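# Cap the marker and leave it on the desk

## Task

Press the cap fully home on the marker so it clicks into place, with the capped marker ending up resting on the desk. Then open the gripper and pull the robot away. The robot must not topple or be left leaning, and the result only counts if it holds without the robot supporting it.

## Robot and tools

ROBOT. A LinearBot: an omnidirectional wheeled base with a tall column (about 1.75 m). A carriage rides up and down the column by lift_m (0 to 1 m) and holds two identical six-joint arms, left and right, each ending in a two-finger gripper. Each arm's base sits roughly 0.57 m + lift_m above the floor, and carriage parts hang about 0.15 m below that. A hand reaches about 0.78 m from its shoulder but only about 0.38 m below its arm base. The hand is about 0.16 m long and 0.1 m wide (0.14 m when open). Parked arm joints 1 to 6: 0, 0.05, 0.05, 1.45, 0, 0; parked, the robot is about 0.95 m wide and 0.7 m long. Cameras: carriage_camera (fixed, forward, tilted about 20 degrees down), left_wrist_camera and right_wrist_camera (looking past the fingertips). Images are 896x504.

FRAMES. Base frame: origin on the floor below the base centre, x forward, y left, z up. left_hand and right_hand are reported in it as the midpoint between the finger pads, with quat_wxyz rotating base axes into hand axes (hand z along the fingers, fingers open along hand y; an upward-pointing hand with joints 1, 5, 6 at 0 reads 1, 0, 0, 0). These readings drift from truth, more at long reach. base_odometry is in the frame the base had at scene start, counts wheel turns only (slip counts as motion), heading positive to the left, -3.142 to 3.142.

execute_actions. Arguments: actions, a list holding zero or one action; cameras, an optional list from carriage_camera, left_wrist_camera, right_wrist_camera, all (omitted/null/all gives every camera, [] gives none). An empty actions list only reports state and images. An action may contain base, joints or both; they start together.
- base: exactly one key, a single number, an offset from where the base last measured itself: translate_m (metres, forward +, -2 to 2), strafe_m (metres, left +, -2 to 2) or rotate_rad (radians, counter-clockwise/left +, -6.3 to 6.3).
- joints: one flat object keyed by joint name, each value an absolute target. lift_m 0 to 1 m. Per arm (left_ or right_ prefix): joint1_rad -2.617 to 3.054 (swing about vertical, 0 forward, + left); joint2_rad 0 to 3.141 (shoulder: 0 upper arm back and level, 1.57 vertical, 3.14 forward and level); joint3_rad 0 to 3.141 (elbow: 0 folded, 3.14 straight); joint4_rad -1.57 to 1.57 (wrist pitch, + lifts fingertips); joint5_rad -1.57 to 1.57 (wrist yaw, + turns fingertips right, the opposite sense of joint1); joint6_rad -2.094 to 2.094 (roll about the finger axis, + clockwise viewed from the forearm); gripper_m 0 to 0.093 m (pad gap). Done tolerances: lift 0.004, joint1 0.02, joints 2-3 0.055, joint4 0.04, joints 5-6 0.02, gripper 0.004.
Joints left out may keep driving toward older targets. Any unknown key or out-of-range number rejects the whole call, with no motion. One action lasts at most 15 s. Arm speed up to 1.8 rad/s (joints 1-3), 2.7 rad/s (4-6).

wait: seconds, 0 to 10; nothing new is commanded; returns state and images. zoom_image: camera plus region [x0, y0, x1, y1] in pixels of that camera's latest full image, top-left origin, at most 504 by 504. read_manual: section "licences" only, no motion. finished_scene: scene number; ends the scene for good and reports success.

RESULT LINES. pictures lists image order. base_status/joint_status per motion: done (for the base, wheels turned the commanded amount even if slipping; tiny moves may stop short yet say done); off_target (resting away from target, maybe still pushing; normal for a gripper holding something); contact_stop or time_out (target dropped, holds where it stopped); not_followed with "joint command not followed" and a cause (a self-collision check refused that arm's targets; the gripper part still runs; refused targets may be retried with later actions); limit_stop_at_motor_heat. on_its_own covers things this call did not command; "held at" is the held target, not the position. motor_effort is percent of maximum, + toward higher joint values, bracket = peak during the last action; readings are biased and noisy. A lift effort that keeps dropping while lowering means a hand rests on something. drive_wheels (ignore sign) higher at rest than after free driving means the base is pressing on something. Joint torques follow arm joint order, with offsets and noise. ARM HIT means a hard self-hit. MOTOR HOT warns at 75 °C; OVER-TEMPERATURE FAULT at 90 °C halts that arm 10 s, at 100 °C that arm goes limp and falls. Outstretched arms heat quickly, even unloaded, and holding heats during thinking too. If a reply's call reports a stop, its later motion, wait and finished_scene calls are skipped. The robot holds the last command while the model thinks.

CAUTIONS. Contact stops on base and lift come late or not at all; arms and grippers have none and keep pushing, then snap to target when freed. After a blocked drive, back off about 0.2 m the way you came (or turn back), repeating if still pressed. Never reverse into a table edge the column might catch: that can tip the robot. Tipping risk grows with high carriage, extended arms, loads, pulling, or abrupt stops; only images reveal a lean. Do not let the arms strike or squeeze each other; to untangle, move the refused arm clear first, the other in a later action. Gripper pads push about 45 to 60 N. A 1 kg load makes a level hand sag 10 to 17 cm. Avoid drops, slams and hard pushes.

CALIBRATION. Each camera has listed K, distortion D and T_world_to_cam (base frame to camera), with small errors; wrist camera poses also carry joint-reading errors.

Each tool is called after "Emit:" in YAML: its name, and indented under it one key for each argument.

## Session

Emit:
execute_actions:
  actions: []

Scene clock: 0.00 s.
Joint torques (N m, as the arm reports them, + toward a larger angle): no reading
base_odometry: x=+0.000 y=+0.000 heading=+0.000 (m, m, rad; odometry frame)
base_status: not commanded
joint_positions: lift_m=+0.297 left_joint1_rad=-0.016 left_joint2_rad=+0.061 left_joint3_rad=+0.067 left_joint4_rad=+1.437 left_joint5_rad=-0.039 left_joint6_rad=-0.037 left_gripper_m=+0.095 right_joint1_rad=+0.007 right_joint2_rad=+0.043 right_joint3_rad=+0.027 right_joint4_rad=+1.417 right_joint5_rad=-0.019 right_joint6_rad=-0.014 right_gripper_m=+0.094
joint_status: not commanded
motor_effort: lift_m=+32 drive_wheels=+1 (%)
left_hand: x=+0.2922 y=+0.3176 z=+1.2776 quat_wxyz=(+0.997, -0.020, +0.064, -0.025) (m; base frame)
right_hand: x=+0.3033 y=-0.3078 z=+1.2659 quat_wxyz=(+0.996, -0.010, +0.085, -0.003) (m; base frame)
pictures: carriage_camera, left_wrist_camera, right_wrist_camera
Images, in order (width x height): carriage_camera 896x504, left_wrist_camera 896x504, right_wrist_camera 896x504.

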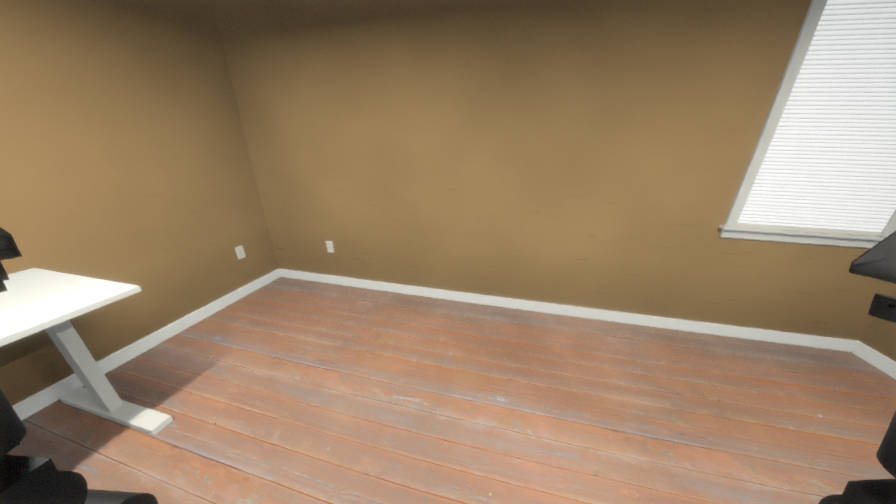

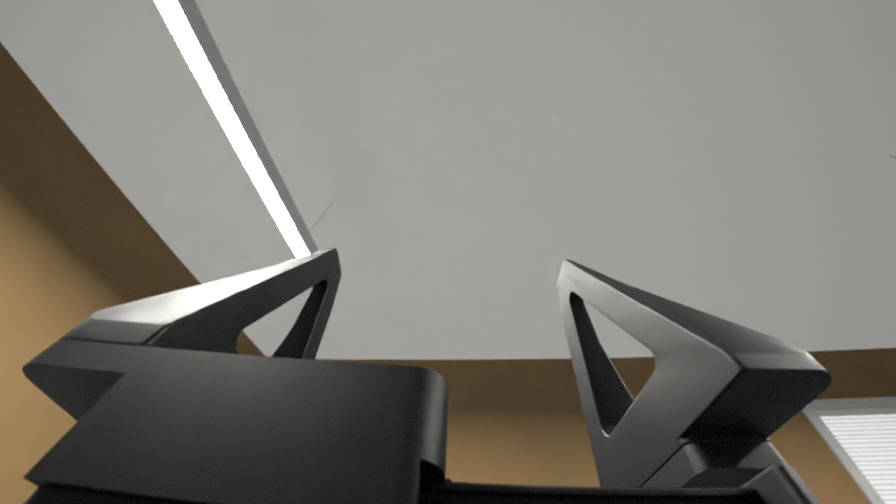

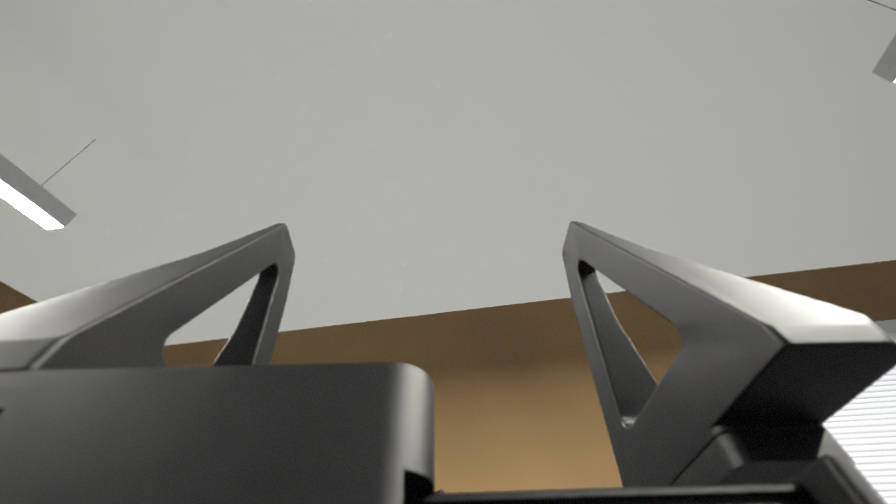

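Emit:
execute_actions:
  actions:
    - {"base":{"rotate_rad":1.25}}
  cameras: ["carriage_camera"]

Scene clock: 3.67 s.
Joint torques (N m, as the arm reports them, + toward a larger angle): left_arm=[-0.39  4.18  7.28 -0.21 -0.04 -0.01] | right_arm=[0.03 4.7  7.23 0.01 0.03 0.09]
base_odometry: x=+0.000 y=+0.000 heading=+1.250 (m, m, rad; odometry frame)
base_status: done
joint_positions: lift_m=+0.297 left_joint1_rad=-0.016 left_joint2_rad=+0.061 left_joint3_rad=+0.067 left_joint4_rad=+1.437 left_joint5_rad=-0.039 left_joint6_rad=-0.037 left_gripper_m=+0.095 right_joint1_rad=+0.007 right_joint2_rad=+0.043 right_joint3_rad=+0.027 right_joint4_rad=+1.417 right_joint5_rad=-0.019 right_joint6_rad=-0.014 right_gripper_m=+0.094
joint_status: not commanded
motor_effort: lift_m=+31(31) drive_wheels=+3(10) (%)
left_hand: x=+0.2922 y=+0.3176 z=+1.2776 quat_wxyz=(+0.997, -0.020, +0.064, -0.025) (m; base frame)
right_hand: x=+0.3034 y=-0.3078 z=+1.2659 quat_wxyz=(+0.996, -0.010, +0.085, -0.003) (m; base frame)
pictures: carriage_camera
Images, in order (width x height): carriage_camera 896x504.

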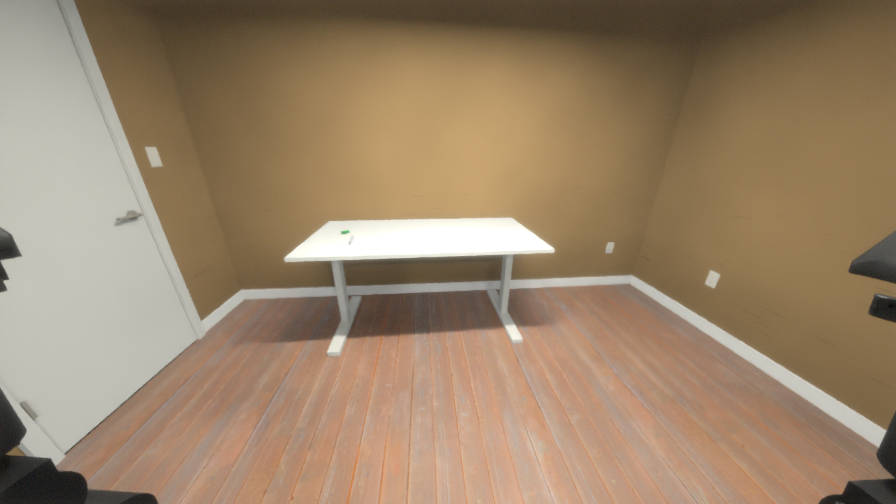

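Emit:
execute_actions:
  actions:
    - {"base":{"strafe_m":0.6}}
  cameras: []

Emit:
execute_actions:
  actions:
    - {"base":{"translate_m":0.9}}
  cameras: ["carriage_camera"]

Emit:
zoom_image:
  camera: "carriage_camera"
  region: [350,220,550,370]

Scene clock: 9.20 s.
Joint torques (N m, as the arm reports them, + toward a larger angle): left_arm=[-0.39  4.17  7.23 -0.23 -0.05  0.  ] | right_arm=[-0.02  4.66  7.15 -0.01  0.03  0.08]
base_odometry: x=-0.570 y=+0.189 heading=+1.250 (m, m, rad; odometry frame)
base_status: done
joint_positions: lift_m=+0.297 left_joint1_rad=-0.016 left_joint2_rad=+0.061 left_joint3_rad=+0.067 left_joint4_rad=+1.437 left_joint5_rad=-0.039 left_joint6_rad=-0.037 left_gripper_m=+0.095 right_joint1_rad=+0.007 right_joint2_rad=+0.043 right_joint3_rad=+0.027 right_joint4_rad=+1.417 right_joint5_rad=-0.019 right_joint6_rad=-0.014 right_gripper_m=+0.094
joint_status: not commanded
motor_effort: lift_m=+31(31) drive_wheels=-4(12) (%)
left_hand: x=+0.2922 y=+0.3176 z=+1.2776 quat_wxyz=(+0.997, -0.020, +0.064, -0.025) (m; base frame)
right_hand: x=+0.3034 y=-0.3078 z=+1.2659 quat_wxyz=(+0.996, -0.010, +0.085, -0.003) (m; base frame)
pictures: none
No camera images: the call's "cameras" was empty. Leave "cameras" out to get every camera's image.

Scene clock: 13.33 s.
Joint torques (N m, as the arm reports them, + toward a larger angle): left_arm=[-0.45  4.2   7.27 -0.19 -0.07  0.01] | right_arm=[0.02 4.66 7.09 0.01 0.02 0.1 ]
base_odometry: x=-0.287 y=+1.043 heading=+1.251 (m, m, rad; odometry frame)
base_status: done
joint_positions: lift_m=+0.297 left_joint1_rad=-0.016 left_joint2_rad=+0.061 left_joint3_rad=+0.067 left_joint4_rad=+1.436 left_joint5_rad=-0.039 left_joint6_rad=-0.037 left_gripper_m=+0.095 right_joint1_rad=+0.007 right_joint2_rad=+0.043 right_joint3_rad=+0.027 right_joint4_rad=+1.416 right_joint5_rad=-0.019 right_joint6_rad=-0.014 right_gripper_m=+0.094
joint_status: not commanded
motor_effort: lift_m=+32(31) drive_wheels=-3(7) (%)
left_hand: x=+0.2923 y=+0.3176 z=+1.2776 quat_wxyz=(+0.997, -0.020, +0.064, -0.025) (m; base frame)
right_hand: x=+0.3035 y=-0.3078 z=+1.2658 quat_wxyz=(+0.996, -0.010, +0.085, -0.003) (m; base frame)
pictures: carriage_camera
Images, in order (width x height): carriage_camera 896x504.

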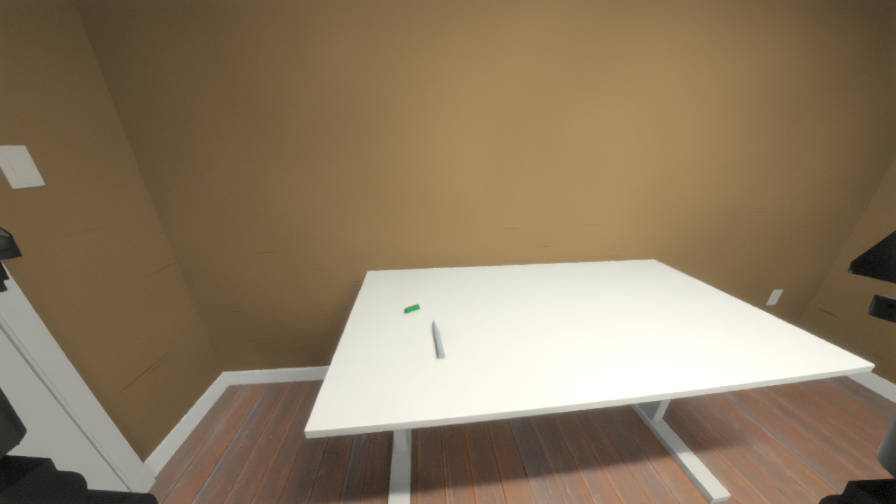

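Region (350, 220, 550, 370) of carriage_camera's 896x504 image, scaled by 2.520, with more detail than that image has; it fills the top 378 rows of this view, and the rest is white.

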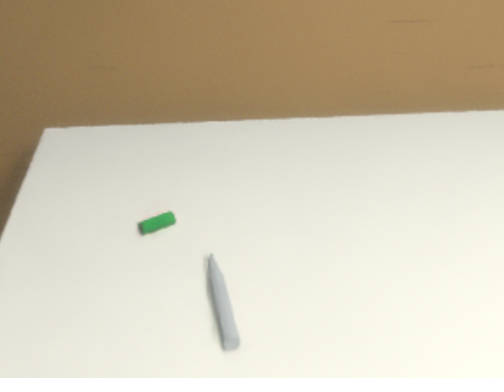

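Emit:
execute_actions:
  actions:
    - {"base":{"translate_m":0.2},"joints":{"lift_m":0.47,"left_joint1_rad":-0.404,"left_joint2_rad":2.628,"left_joint3_rad":1.947,"left_joint4_rad":-0.89,"left_joint5_rad":0,"left_joint6_rad":0.5}}
  cameras: ["carriage_camera","left_wrist_camera"]

Scene clock: 27.43 s.
Joint torques (N m, as the arm reports them, + toward a larger angle): left_arm=[ -0.93 -16.39   8.38   0.44  -0.04   0.02] | right_arm=[0.   4.66 7.15 0.04 0.04 0.11]
base_odometry: x=-0.224 y=+1.233 heading=+1.251 (m, m, rad; odometry frame)
base_status: done
joint_positions: lift_m=+0.470 left_joint1_rad=-0.396 left_joint2_rad=+2.631 left_joint3_rad=+1.937 left_joint4_rad=-0.884 left_joint5_rad=-0.004 left_joint6_rad=+0.495 left_gripper_m=+0.095 right_joint1_rad=+0.007 right_joint2_rad=+0.043 right_joint3_rad=+0.027 right_joint4_rad=+1.416 right_joint5_rad=-0.019 right_joint6_rad=-0.014 right_gripper_m=+0.094
joint_status: all done
motor_effort: lift_m=+32(41) drive_wheels=-4(3) (%)
left_hand: x=+0.6983 y=+0.1286 z=+0.9014 quat_wxyz=(-0.004, +0.431, +0.902, +0.002) (m; base frame)
right_hand: x=+0.3036 y=-0.3078 z=+1.4384 quat_wxyz=(+0.996, -0.010, +0.085, -0.003) (m; base frame)
pictures: carriage_camera, left_wrist_camera
camera_calibration (this result's frames):
carriage_camera: T_world_to_cam=[[0.0198054, -0.999667, 0.0165363, -0.0277731], [-0.358609, -0.0225418, -0.933216, 1.40477], [0.933278, 0.0125526, -0.358936, 0.338206], [0, 0, 0, 1]] pos_world=[0.188675, -0.000343101, 1.43281]
left_wrist_camera: T_world_to_cam=[[-0.76293, -0.645382, -0.0376935, 0.654236], [-0.557837, 0.62773, 0.542929, -0.169568], [-0.326735, 0.435243, -0.838932, 1.05073], [0, 0, 0, 1]] pos_world=[0.747854, 0.0713527, 0.998212]
Images, in order (width x height): carriage_camera 896x504, left_wrist_camera 896x504.

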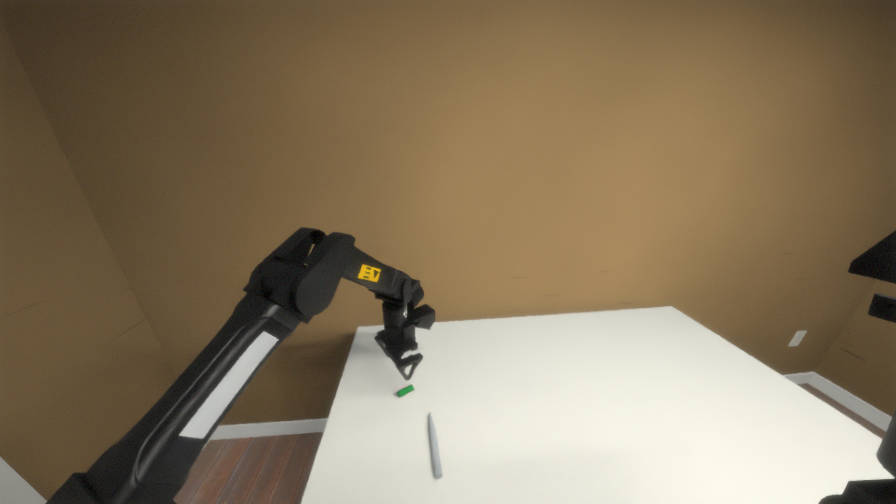

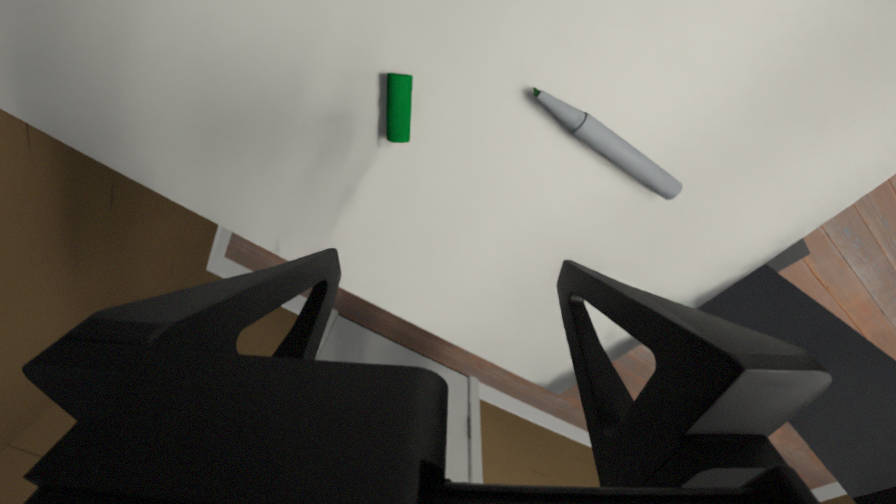

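Emit:
execute_actions:
  actions:
    - {"base":{"translate_m":0.065},"joints":{"lift_m":0.40,"left_joint1_rad":-0.42,"left_joint2_rad":2.69,"left_joint4_rad":-0.82}}
  cameras: ["carriage_camera","left_wrist_camera"]

Emit:
zoom_image:
  camera: "carriage_camera"
  region: [340,350,480,455]

Scene clock: 31.97 s.
Joint torques (N m, as the arm reports them, + toward a larger angle): left_arm=[ -0.68 -16.9    7.65   0.53  -0.04   0.01] | right_arm=[ 0.01  4.63  7.11 -0.01  0.02  0.08]
base_odometry: x=-0.204 y=+1.295 heading=+1.252 (m, m, rad; odometry frame)
base_status: done
joint_positions: lift_m=+0.400 left_joint1_rad=-0.417 left_joint2_rad=+2.698 left_joint3_rad=+1.943 left_joint4_rad=-0.822 left_joint5_rad=-0.002 left_joint6_rad=+0.496 left_gripper_m=+0.095 right_joint1_rad=+0.007 right_joint2_rad=+0.043 right_joint3_rad=+0.027 right_joint4_rad=+1.417 right_joint5_rad=-0.019 right_joint6_rad=-0.014 right_gripper_m=+0.094
joint_status: all done
motor_effort: lift_m=+30(30) drive_wheels=-3(10) (%)
left_hand: x=+0.6954 y=+0.1189 z=+0.8022 quat_wxyz=(-0.003, +0.441, +0.898, +0.001) (m; base frame)
right_hand: x=+0.3034 y=-0.3078 z=+1.3686 quat_wxyz=(+0.996, -0.010, +0.085, -0.003) (m; base frame)
pictures: carriage_camera, left_wrist_camera
camera_calibration (this result's frames):
carriage_camera: T_world_to_cam=[[0.0198054, -0.999667, 0.0165363, -0.0266178], [-0.358609, -0.0225418, -0.933216, 1.33958], [0.933278, 0.0125526, -0.358936, 0.313129], [0, 0, 0, 1]] pos_world=[0.188675, -0.000343101, 1.36295]
left_wrist_camera: T_world_to_cam=[[-0.776292, -0.629305, -0.0366803, 0.648584], [-0.544594, 0.640215, 0.541795, -0.121003], [-0.317471, 0.440567, -0.83971, 0.964304], [0, 0, 0, 1]] pos_world=[0.743732, 0.0607846, 0.899085]
Images, in order (width x height): carriage_camera 896x504, left_wrist_camera 896x504.

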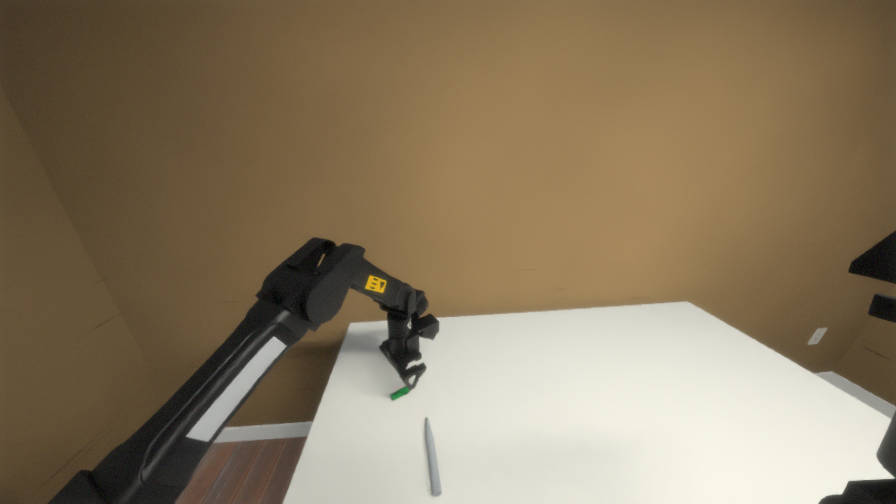

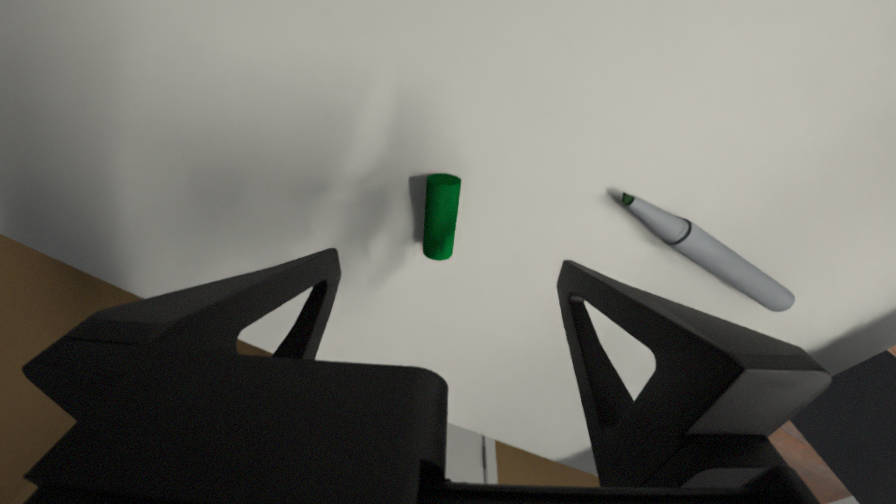

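Region (340, 350, 480, 455) of carriage_camera's 896x504 image, scaled by 3.600, with more detail than that image has; it fills the top 378 rows of this view, and the rest is white.

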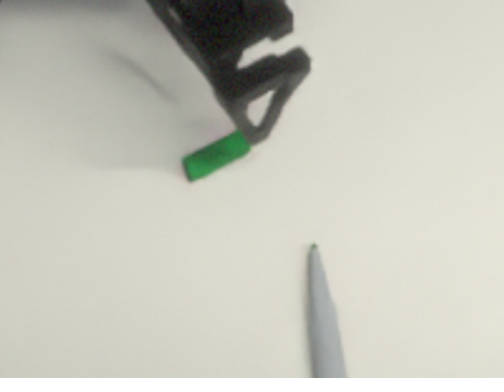

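Emit:
execute_actions:
  actions:
    - {"joints":{"lift_m":0.355,"left_gripper_m":0.06,"left_joint6_rad":0.55}}
  cameras: ["left_wrist_camera"]

Scene clock: 34.83 s.
Joint torques (N m, as the arm reports them, + toward a larger angle): left_arm=[ -0.64 -16.31   7.68   0.54  -0.04   0.03] | right_arm=[0.02 4.69 7.15 0.01 0.03 0.1 ]
base_odometry: x=-0.204 y=+1.295 heading=+1.252 (m, m, rad; odometry frame)
base_status: not commanded
joint_positions: lift_m=+0.355 left_joint1_rad=-0.417 left_joint2_rad=+2.693 left_joint3_rad=+1.943 left_joint4_rad=-0.820 left_joint5_rad=-0.002 left_joint6_rad=+0.546 left_gripper_m=+0.060 right_joint1_rad=+0.007 right_joint2_rad=+0.043 right_joint3_rad=+0.027 right_joint4_rad=+1.417 right_joint5_rad=-0.019 right_joint6_rad=-0.014 right_gripper_m=+0.094
joint_status: all done
motor_effort: lift_m=+30(29) drive_wheels=-3(3) (%)
left_hand: x=+0.6970 y=+0.1181 z=+0.7597 quat_wxyz=(+0.000, +0.463, +0.886, +0.001) (m; base frame)
right_hand: x=+0.3034 y=-0.3078 z=+1.3236 quat_wxyz=(+0.996, -0.010, +0.085, -0.003) (m; base frame)
pictures: left_wrist_camera
camera_calibration (this result's frames):
left_wrist_camera: T_world_to_cam=[[-0.806519, -0.589878, -0.0396334, 0.666459], [-0.5153, 0.668524, 0.536229, -0.116088], [-0.289814, 0.452902, -0.843141, 0.911352], [0, 0, 0, 1]] pos_world=[0.741814, 0.0579836, 0.857062]
Images, in order (width x height): left_wrist_camera 896x504.

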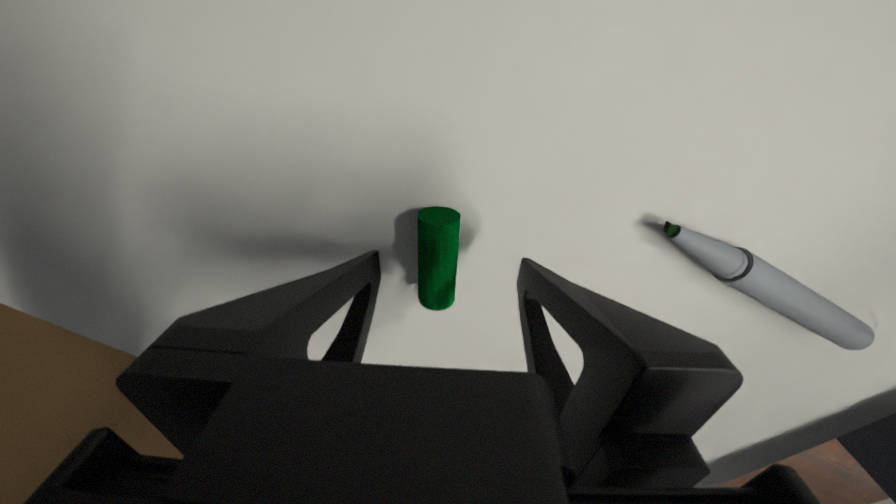

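Emit:
execute_actions:
  actions:
    - {"joints":{"lift_m":0.332}}
  cameras: ["left_wrist_camera"]

Emit:
execute_actions:
  actions:
    - {"joints":{"left_gripper_m":0.012}}
  cameras: ["left_wrist_camera"]

Scene clock: 37.50 s.
Joint torques (N m, as the arm reports them, + toward a larger angle): left_arm=[ -0.64 -16.38   7.79   0.53  -0.05   0.04] | right_arm=[0.02 4.66 7.17 0.   0.02 0.09]
base_odometry: x=-0.204 y=+1.295 heading=+1.252 (m, m, rad; odometry frame)
base_status: not commanded
joint_positions: lift_m=+0.332 left_joint1_rad=-0.417 left_joint2_rad=+2.692 left_joint3_rad=+1.943 left_joint4_rad=-0.820 left_joint5_rad=-0.001 left_joint6_rad=+0.546 left_gripper_m=+0.060 right_joint1_rad=+0.007 right_joint2_rad=+0.043 right_joint3_rad=+0.027 right_joint4_rad=+1.417 right_joint5_rad=-0.019 right_joint6_rad=-0.014 right_gripper_m=+0.094
joint_status: all done
motor_effort: lift_m=+29(30) drive_wheels=-3(3) (%)
left_hand: x=+0.6974 y=+0.1178 z=+0.7372 quat_wxyz=(+0.001, +0.463, +0.886, +0.001) (m; base frame)
right_hand: x=+0.3034 y=-0.3078 z=+1.3006 quat_wxyz=(+0.996, -0.010, +0.085, -0.003) (m; base frame)
pictures: left_wrist_camera
camera_calibration (this result's frames):
left_wrist_camera: T_world_to_cam=[[-0.80647, -0.589916, -0.0400642, 0.665992], [-0.515965, 0.669041, 0.534943, -0.102391], [-0.288767, 0.452087, -0.843938, 0.892573], [0, 0, 0, 1]] pos_world=[0.742018, 0.0578622, 0.834732]
Images, in order (width x height): left_wrist_camera 896x504.

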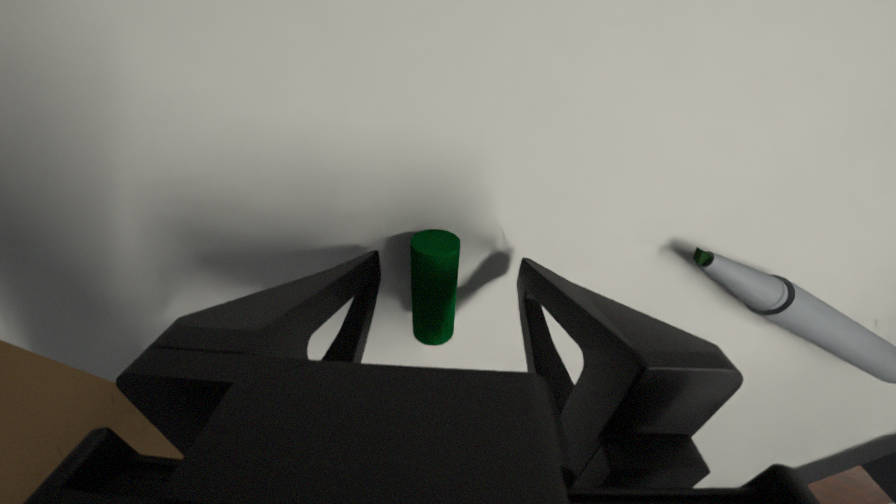

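Scene clock: 38.10 s.
Joint torques (N m, as the arm reports them, + toward a larger angle): left_arm=[ -0.64 -16.42   7.66   0.54  -0.03   0.04] | right_arm=[ 0.04  4.63  7.15 -0.01  0.02  0.09]
base_odometry: x=-0.204 y=+1.295 heading=+1.252 (m, m, rad; odometry frame)
base_status: not commanded
joint_positions: lift_m=+0.332 left_joint1_rad=-0.417 left_joint2_rad=+2.692 left_joint3_rad=+1.943 left_joint4_rad=-0.820 left_joint5_rad=-0.001 left_joint6_rad=+0.546 left_gripper_m=+0.018 right_joint1_rad=+0.007 right_joint2_rad=+0.043 right_joint3_rad=+0.027 right_joint4_rad=+1.417 right_joint5_rad=-0.019 right_joint6_rad=-0.014 right_gripper_m=+0.094
joint_status: left_gripper_m off_target (ended at +0.018, target +0.012)
motor_effort: lift_m=+30(29) drive_wheels=-3(3) (%)
left_hand: x=+0.6974 y=+0.1178 z=+0.7372 quat_wxyz=(+0.001, +0.463, +0.886, +0.001) (m; base frame)
right_hand: x=+0.3034 y=-0.3078 z=+1.3006 quat_wxyz=(+0.996, -0.010, +0.085, -0.003) (m; base frame)
pictures: left_wrist_camera
camera_calibration (this result's frames):
left_wrist_camera: T_world_to_cam=[[-0.806695, -0.589608, -0.0400647, 0.666113], [-0.515709, 0.669238, 0.534944, -0.102592], [-0.288594, 0.452198, -0.843937, 0.892439], [0, 0, 0, 1]] pos_world=[0.741996, 0.057845, 0.834732]
Images, in order (width x height): left_wrist_camera 896x504.

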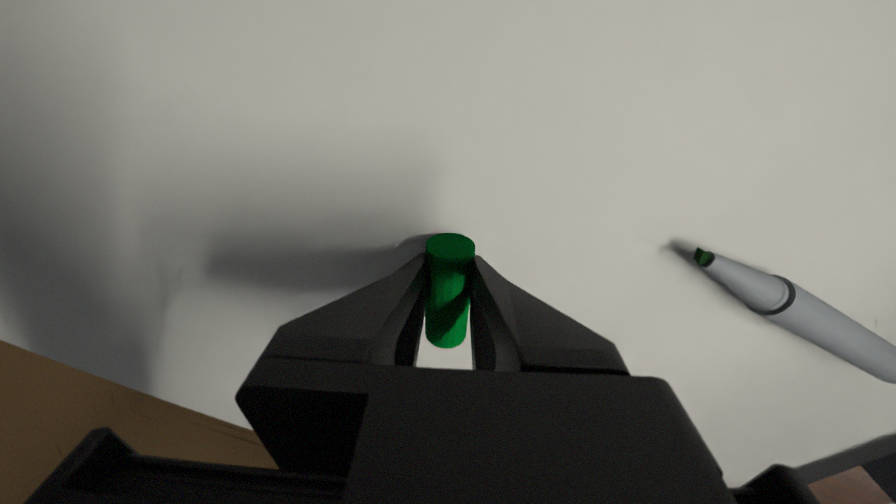

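Emit:
execute_actions:
  actions:
    - {"joints":{"lift_m":0.42,"left_gripper_m":0,"left_joint2_rad":1.7,"left_joint1_rad":0}}
  cameras: []

Emit:
execute_actions:
  actions:
    - {"joints":{"left_joint3_rad":1.1,"left_joint4_rad":0.6,"left_joint6_rad":-1.57,"right_joint1_rad":0.93,"right_joint2_rad":2.556,"right_joint3_rad":1.635,"right_joint4_rad":-0.65,"right_joint5_rad":0,"right_joint6_rad":0.78,"right_gripper_m":0.07}}

Scene clock: 44.17 s.
Joint torques (N m, as the arm reports them, + toward a larger angle): left_arm=[-0.62 -8.53  8.29  2.28 -0.04 -0.01] | right_arm=[0.05 4.66 7.13 0.01 0.03 0.1 ]
base_odometry: x=-0.204 y=+1.295 heading=+1.252 (m, m, rad; odometry frame)
base_status: not commanded
joint_positions: lift_m=+0.420 left_joint1_rad=+0.003 left_joint2_rad=+1.693 left_joint3_rad=+1.952 left_joint4_rad=-0.804 left_joint5_rad=-0.004 left_joint6_rad=+0.547 left_gripper_m=+0.018 right_joint1_rad=+0.007 right_joint2_rad=+0.043 right_joint3_rad=+0.027 right_joint4_rad=+1.417 right_joint5_rad=-0.019 right_joint6_rad=-0.014 right_gripper_m=+0.094
joint_status: left_gripper_m off_target (ended at +0.018, target +0.000); the others done
motor_effort: lift_m=+32(41) drive_wheels=-3(4) (%)
left_hand: x=+0.7436 y=+0.3133 z=+1.3342 quat_wxyz=(+0.472, +0.233, +0.839, +0.135) (m; base frame)
right_hand: x=+0.3034 y=-0.3078 z=+1.3884 quat_wxyz=(+0.996, -0.010, +0.085, -0.003) (m; base frame)
pictures: none
No camera images: the call's "cameras" was empty. Leave "cameras" out to get every camera's image.

Scene clock: 46.43 s.
Joint torques (N m, as the arm reports them, + toward a larger angle): left_arm=[-0.74 -9.89  8.65  2.59 -0.06  0.02] | right_arm=[  0.2  -14.57   6.4    0.5    0.11   0.15]
base_odometry: x=-0.204 y=+1.295 heading=+1.252 (m, m, rad; odometry frame)
base_status: not commanded
joint_positions: lift_m=+0.420 left_joint1_rad=+0.003 left_joint2_rad=+1.699 left_joint3_rad=+1.110 left_joint4_rad=+0.596 left_joint5_rad=-0.004 left_joint6_rad=-1.566 left_gripper_m=+0.018 right_joint1_rad=+0.927 right_joint2_rad=+2.547 right_joint3_rad=+1.635 right_joint4_rad=-0.643 right_joint5_rad=-0.003 right_joint6_rad=+0.775 right_gripper_m=+0.070
joint_status: all done
motor_effort: lift_m=+33(32) drive_wheels=+2(3) (%)
left_hand: x=+0.7962 y=+0.3134 z=+1.2562 quat_wxyz=(+0.505, -0.499, +0.498, -0.499) (m; base frame)
right_hand: x=+0.5229 y=+0.0407 z=+0.8236 quat_wxyz=(+0.004, -0.076, +0.997, +0.006) (m; base frame)
pictures: carriage_camera, left_wrist_camera, right_wrist_camera
camera_calibration (this result's frames):
carriage_camera: T_world_to_cam=[[0.0198054, -0.999667, 0.0165363, -0.0269458], [-0.358609, -0.0225418, -0.933216, 1.35809], [0.933278, 0.0125526, -0.358936, 0.320249], [0, 0, 0, 1]] pos_world=[0.188675, -0.000343101, 1.38278]
left_wrist_camera: T_world_to_cam=[[0.0307798, 0.0186097, 0.999353, -1.28121], [-0.53088, -0.846838, 0.0321205, 0.658746], [0.846888, -0.531525, -0.016186, -0.365059], [0, 0, 0, 1]] pos_world=[0.698314, 0.387656, 1.25331]
right_wrist_camera: T_world_to_cam=[[0.148436, -0.988697, 0.0210751, -0.0588687], [-0.790823, -0.105879, 0.602817, -0.0765213], [-0.593772, -0.106147, -0.797601, 1.09812], [0, 0, 0, 1]] pos_world=[0.600255, 0.0502561, 0.923229]
Images, in order (width x height): carriage_camera 896x504, left_wrist_camera 896x504, right_wrist_camera 896x504.

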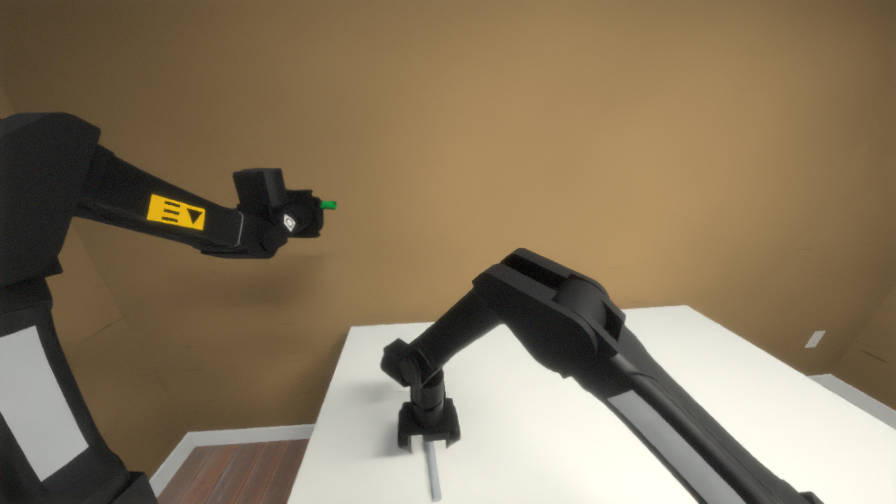

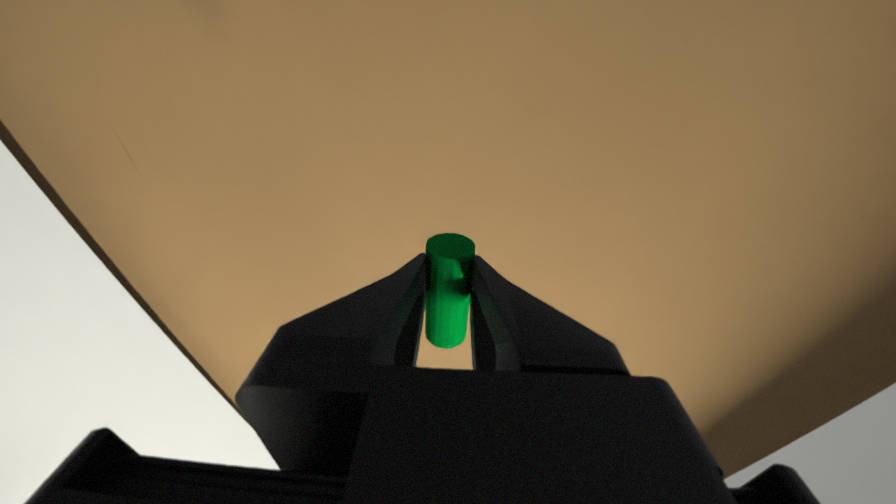

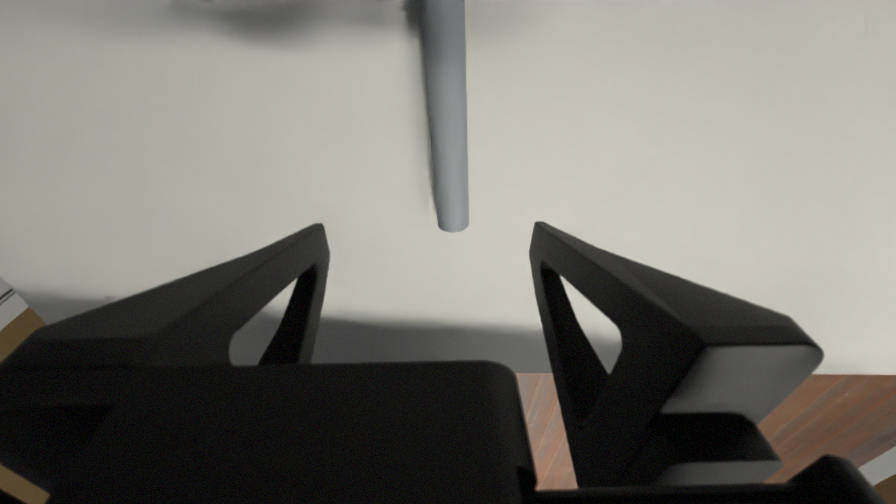

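Emit:
execute_actions:
  actions:
    - {"base":{"strafe_m":-0.02},"joints":{"right_joint1_rad":0.98,"right_joint6_rad":-2.09,"right_gripper_m":0.08}}
  cameras: []

Emit:
execute_actions:
  actions:
    - {"joints":{"lift_m":0.35}}
  cameras: ["right_wrist_camera","carriage_camera"]

Scene clock: 50.77 s.
Joint torques (N m, as the arm reports them, + toward a larger angle): left_arm=[-0.61 -9.9   8.63  2.57 -0.07  0.02] | right_arm=[ -0.23 -14.46   6.32   0.36  -0.04   0.06]
base_odometry: x=-0.185 y=+1.289 heading=+1.252 (m, m, rad; odometry frame)
base_status: done
joint_positions: lift_m=+0.420 left_joint1_rad=+0.002 left_joint2_rad=+1.699 left_joint3_rad=+1.110 left_joint4_rad=+0.597 left_joint5_rad=-0.003 left_joint6_rad=-1.566 left_gripper_m=+0.018 right_joint1_rad=+0.983 right_joint2_rad=+2.547 right_joint3_rad=+1.635 right_joint4_rad=-0.644 right_joint5_rad=-0.003 right_joint6_rad=-2.085 right_gripper_m=+0.080
joint_status: all done
motor_effort: lift_m=+32(32) drive_wheels=-2(15) (%)
left_hand: x=+0.7962 y=+0.3130 z=+1.2565 quat_wxyz=(+0.504, -0.498, +0.498, -0.500) (m; base frame)
right_hand: x=+0.5029 y=+0.0547 z=+0.8236 quat_wxyz=(+0.007, -0.999, +0.037, -0.002) (m; base frame)
pictures: none
No camera images: the call's "cameras" was empty. Leave "cameras" out to get every camera's image.

Scene clock: 51.57 s.
Joint torques (N m, as the arm reports them, + toward a larger angle): left_arm=[-0.69 -9.92  8.44  2.6  -0.07  0.03] | right_arm=[ -0.3  -14.59   6.32   0.38  -0.05   0.05]
base_odometry: x=-0.185 y=+1.289 heading=+1.252 (m, m, rad; odometry frame)
base_status: not commanded
joint_positions: lift_m=+0.350 left_joint1_rad=+0.002 left_joint2_rad=+1.700 left_joint3_rad=+1.110 left_joint4_rad=+0.597 left_joint5_rad=-0.003 left_joint6_rad=-1.566 left_gripper_m=+0.018 right_joint1_rad=+0.983 right_joint2_rad=+2.549 right_joint3_rad=+1.635 right_joint4_rad=-0.646 right_joint5_rad=-0.001 right_joint6_rad=-2.085 right_gripper_m=+0.080
joint_status: all done
motor_effort: lift_m=+30(30) drive_wheels=+2(2) (%)
left_hand: x=+0.7964 y=+0.3130 z=+1.1862 quat_wxyz=(+0.504, -0.498, +0.498, -0.499) (m; base frame)
right_hand: x=+0.5026 y=+0.0538 z=+0.7530 quat_wxyz=(+0.005, -0.999, +0.037, -0.002) (m; base frame)
pictures: carriage_camera, right_wrist_camera
camera_calibration (this result's frames):
carriage_camera: T_world_to_cam=[[0.0198054, -0.999667, 0.0165363, -0.0257919], [-0.358609, -0.0225418, -0.933216, 1.29296], [0.933278, 0.0125526, -0.358936, 0.295201], [0, 0, 0, 1]] pos_world=[0.188675, -0.000343101, 1.313]
right_wrist_camera: T_world_to_cam=[[0.0768262, 0.996114, 0.0430691, -0.128739], [0.785955, -0.0870838, 0.61212, -0.849132], [0.613491, -0.0131764, -0.789591, 0.413353], [0, 0, 0, 1]] pos_world=[0.423682, 0.05974, 0.851695]
Images, in order (width x height): carriage_camera 896x504, right_wrist_camera 896x504.

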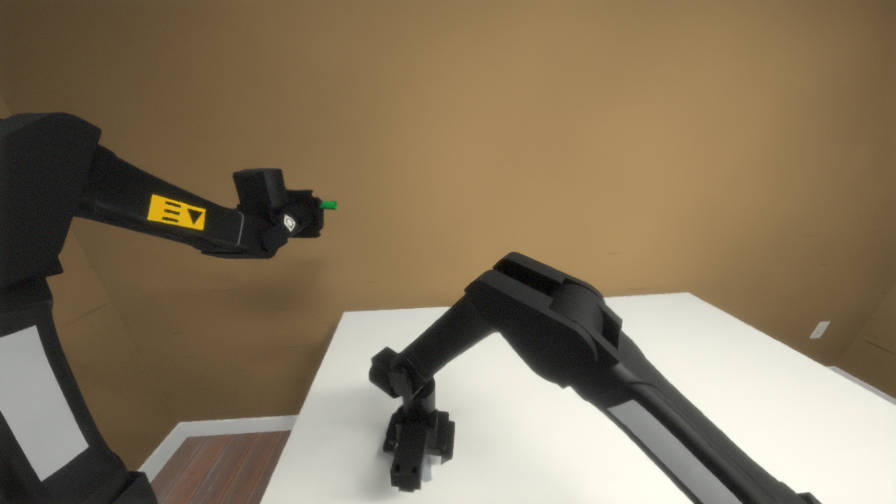

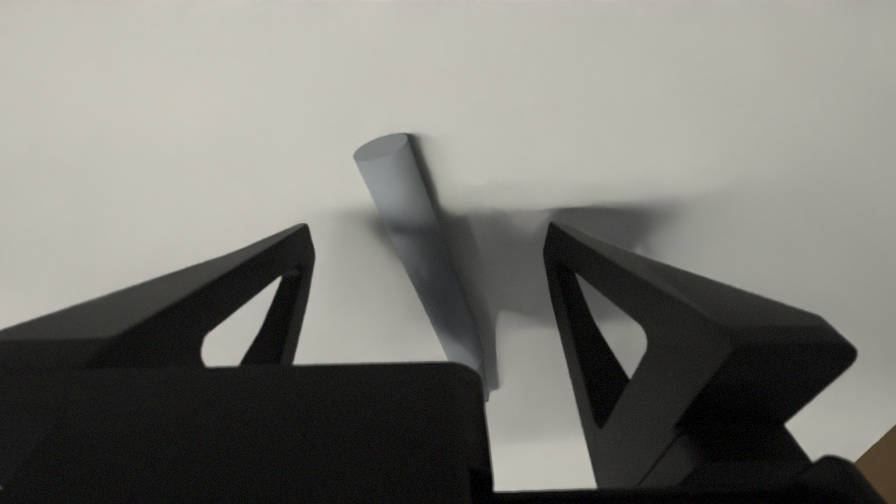

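Emit:
execute_actions:
  actions:
    - {"joints":{"lift_m":0.34}}
  cameras: []

Emit:
execute_actions:
  actions:
    - {"joints":{"right_gripper_m":0}}
  cameras: ["right_wrist_camera"]

Scene clock: 53.57 s.
Joint torques (N m, as the arm reports them, + toward a larger angle): left_arm=[-0.63 -9.98  8.87  2.49 -0.06  0.02] | right_arm=[ -0.17 -14.91   6.36   0.37  -0.06   0.04]
base_odometry: x=-0.185 y=+1.289 heading=+1.252 (m, m, rad; odometry frame)
base_status: not commanded
joint_positions: lift_m=+0.340 left_joint1_rad=+0.002 left_joint2_rad=+1.701 left_joint3_rad=+1.107 left_joint4_rad=+0.602 left_joint5_rad=-0.003 left_joint6_rad=-1.566 left_gripper_m=+0.018 right_joint1_rad=+0.983 right_joint2_rad=+2.554 right_joint3_rad=+1.635 right_joint4_rad=-0.648 right_joint5_rad=-0.001 right_joint6_rad=-2.085 right_gripper_m=+0.080
joint_status: all done
motor_effort: lift_m=+30(30) drive_wheels=+2(2) (%)
left_hand: x=+0.7964 y=+0.3130 z=+1.1754 quat_wxyz=(+0.504, -0.498, +0.498, -0.500) (m; base frame)
right_hand: x=+0.5018 y=+0.0523 z=+0.7410 quat_wxyz=(+0.002, -0.999, +0.037, -0.001) (m; base frame)
pictures: none
No camera images: the call's "cameras" was empty. Leave "cameras" out to get every camera's image.

Scene clock: 54.27 s.
Joint torques (N m, as the arm reports them, + toward a larger angle): left_arm=[ -0.56 -10.03   8.87   2.5   -0.08   0.02] | right_arm=[ -0.16 -13.65   6.25   0.49  -0.05   0.05]
base_odometry: x=-0.185 y=+1.289 heading=+1.252 (m, m, rad; odometry frame)
base_status: not commanded
joint_positions: lift_m=+0.340 left_joint1_rad=+0.002 left_joint2_rad=+1.701 left_joint3_rad=+1.107 left_joint4_rad=+0.602 left_joint5_rad=-0.003 left_joint6_rad=-1.566 left_gripper_m=+0.018 right_joint1_rad=+0.983 right_joint2_rad=+2.536 right_joint3_rad=+1.637 right_joint4_rad=-0.650 right_joint5_rad=-0.002 right_joint6_rad=-2.087 right_gripper_m=+0.000
joint_status: all done
motor_effort: lift_m=+30(30) drive_wheels=+2(2) (%)
left_hand: x=+0.7964 y=+0.3130 z=+1.1754 quat_wxyz=(+0.504, -0.498, +0.498, -0.500) (m; base frame)
right_hand: x=+0.5045 y=+0.0566 z=+0.7489 quat_wxyz=(+0.010, -0.999, +0.036, -0.005) (m; base frame)
pictures: right_wrist_camera
camera_calibration (this result's frames):
right_wrist_camera: T_world_to_cam=[[0.0753779, 0.995716, 0.0535452, -0.138585], [0.782213, -0.0923479, 0.616129, -0.848775], [0.618435, -0.0045588, -0.785823, 0.403163], [0, 0, 0, 1]] pos_world=[0.425039, 0.0614466, 0.84719]
Images, in order (width x height): right_wrist_camera 896x504.

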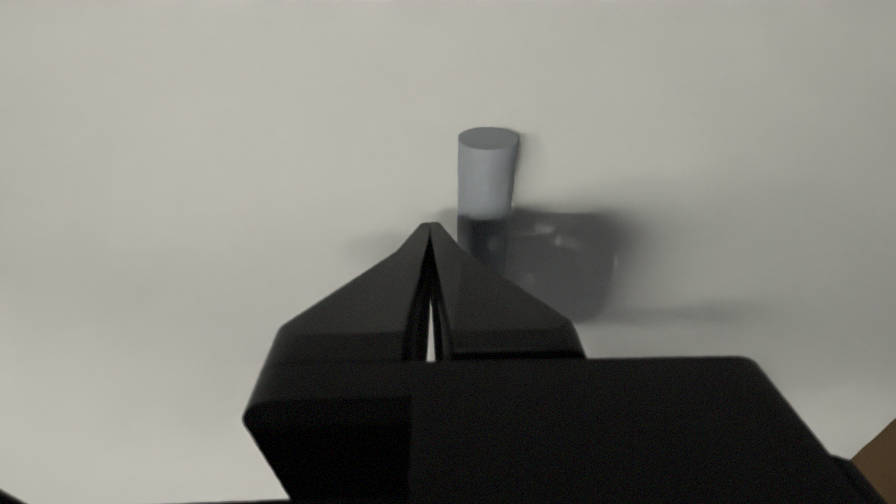

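Too high. Retry lower.

Emit:
execute_actions:
  actions:
    - {"joints":{"lift_m":0.365}}
  cameras: []

Emit:
execute_actions:
  actions:
    - {"base":{"strafe_m":0.015},"joints":{"right_gripper_m":0.08,"right_joint1_rad":1.0}}
  cameras: []

Emit:
execute_actions:
  actions:
    - {"joints":{"lift_m":0.324}}
  cameras: ["right_wrist_camera"]

Scene clock: 57.27 s.
Joint torques (N m, as the arm reports them, + toward a larger angle): left_arm=[ -0.6  -10.04   8.72   2.51  -0.07   0.01] | right_arm=[ -0.26 -14.17   6.03   0.43  -0.04   0.05]
base_odometry: x=-0.185 y=+1.289 heading=+1.252 (m, m, rad; odometry frame)
base_status: not commanded
joint_positions: lift_m=+0.365 left_joint1_rad=+0.002 left_joint2_rad=+1.698 left_joint3_rad=+1.107 left_joint4_rad=+0.606 left_joint5_rad=-0.003 left_joint6_rad=-1.566 left_gripper_m=+0.018 right_joint1_rad=+0.983 right_joint2_rad=+2.544 right_joint3_rad=+1.637 right_joint4_rad=-0.649 right_joint5_rad=-0.001 right_joint6_rad=-2.087 right_gripper_m=+0.000
joint_status: all done
motor_effort: lift_m=+32(39) drive_wheels=+2(2) (%)
left_hand: x=+0.7958 y=+0.3130 z=+1.2028 quat_wxyz=(+0.506, -0.496, +0.496, -0.501) (m; base frame)
right_hand: x=+0.5036 y=+0.0551 z=+0.7705 quat_wxyz=(+0.007, -0.999, +0.036, -0.003) (m; base frame)
pictures: none
No camera images: the call's "cameras" was empty. Leave "cameras" out to get every camera's image.

Scene clock: 58.03 s.
Joint torques (N m, as the arm reports them, + toward a larger angle): left_arm=[-0.54 -9.78  9.02  2.47 -0.06  0.03] | right_arm=[  0.6  -14.13   6.12   0.42  -0.05   0.07]
base_odometry: x=-0.199 y=+1.293 heading=+1.252 (m, m, rad; odometry frame)
base_status: done
joint_positions: lift_m=+0.365 left_joint1_rad=+0.002 left_joint2_rad=+1.698 left_joint3_rad=+1.107 left_joint4_rad=+0.605 left_joint5_rad=-0.002 left_joint6_rad=-1.566 left_gripper_m=+0.018 right_joint1_rad=+0.993 right_joint2_rad=+2.544 right_joint3_rad=+1.637 right_joint4_rad=-0.649 right_joint5_rad=-0.001 right_joint6_rad=-2.087 right_gripper_m=+0.080
joint_status: all done
motor_effort: lift_m=+32(32) drive_wheels=-3(3) (%)
left_hand: x=+0.7958 y=+0.3129 z=+1.2027 quat_wxyz=(+0.506, -0.496, +0.496, -0.501) (m; base frame)
right_hand: x=+0.4997 y=+0.0577 z=+0.7705 quat_wxyz=(+0.007, -0.999, +0.031, -0.003) (m; base frame)
pictures: none
No camera images: the call's "cameras" was empty. Leave "cameras" out to get every camera's image.

Scene clock: 58.73 s.
Joint torques (N m, as the arm reports them, + toward a larger angle): left_arm=[-0.57 -9.88  8.95  2.55 -0.07  0.04] | right_arm=[  0.48 -14.27   6.1    0.45  -0.08   0.06]
base_odometry: x=-0.199 y=+1.293 heading=+1.252 (m, m, rad; odometry frame)
base_status: not commanded
joint_positions: lift_m=+0.324 left_joint1_rad=+0.002 left_joint2_rad=+1.699 left_joint3_rad=+1.107 left_joint4_rad=+0.600 left_joint5_rad=-0.002 left_joint6_rad=-1.566 left_gripper_m=+0.018 right_joint1_rad=+0.995 right_joint2_rad=+2.545 right_joint3_rad=+1.637 right_joint4_rad=-0.650 right_joint5_rad=+0.000 right_joint6_rad=-2.087 right_gripper_m=+0.080
joint_status: all done
motor_effort: lift_m=+27(30) drive_wheels=-2(3) (%)
left_hand: x=+0.7960 y=+0.3129 z=+1.1602 quat_wxyz=(+0.504, -0.498, +0.498, -0.500) (m; base frame)
right_hand: x=+0.4990 y=+0.0572 z=+0.7292 quat_wxyz=(+0.005, -1.000, +0.030, -0.003) (m; base frame)
pictures: right_wrist_camera
camera_calibration (this result's frames):
right_wrist_camera: T_world_to_cam=[[0.0638256, 0.996983, 0.0441638, -0.125216], [0.785784, -0.077487, 0.613628, -0.833096], [0.615199, -0.00446196, -0.788359, 0.394571], [0, 0, 0, 1]] pos_world=[0.419886, 0.0620448, 0.827805]
Images, in order (width x height): right_wrist_camera 896x504.

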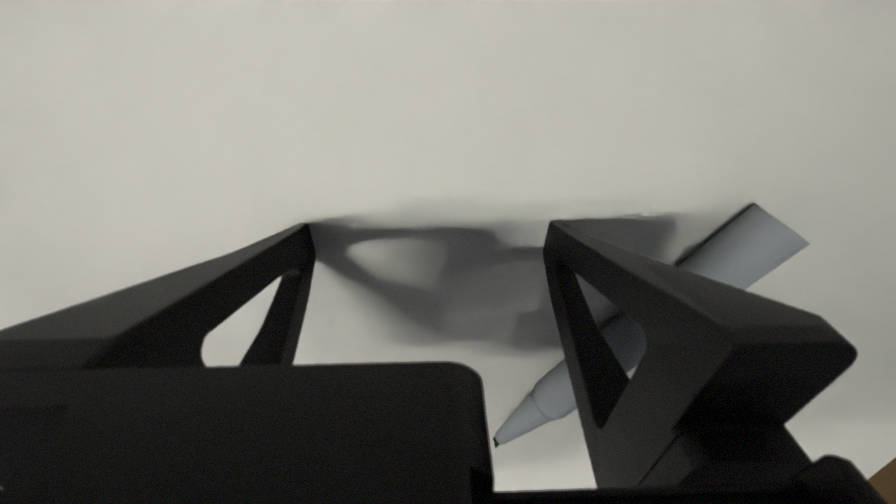

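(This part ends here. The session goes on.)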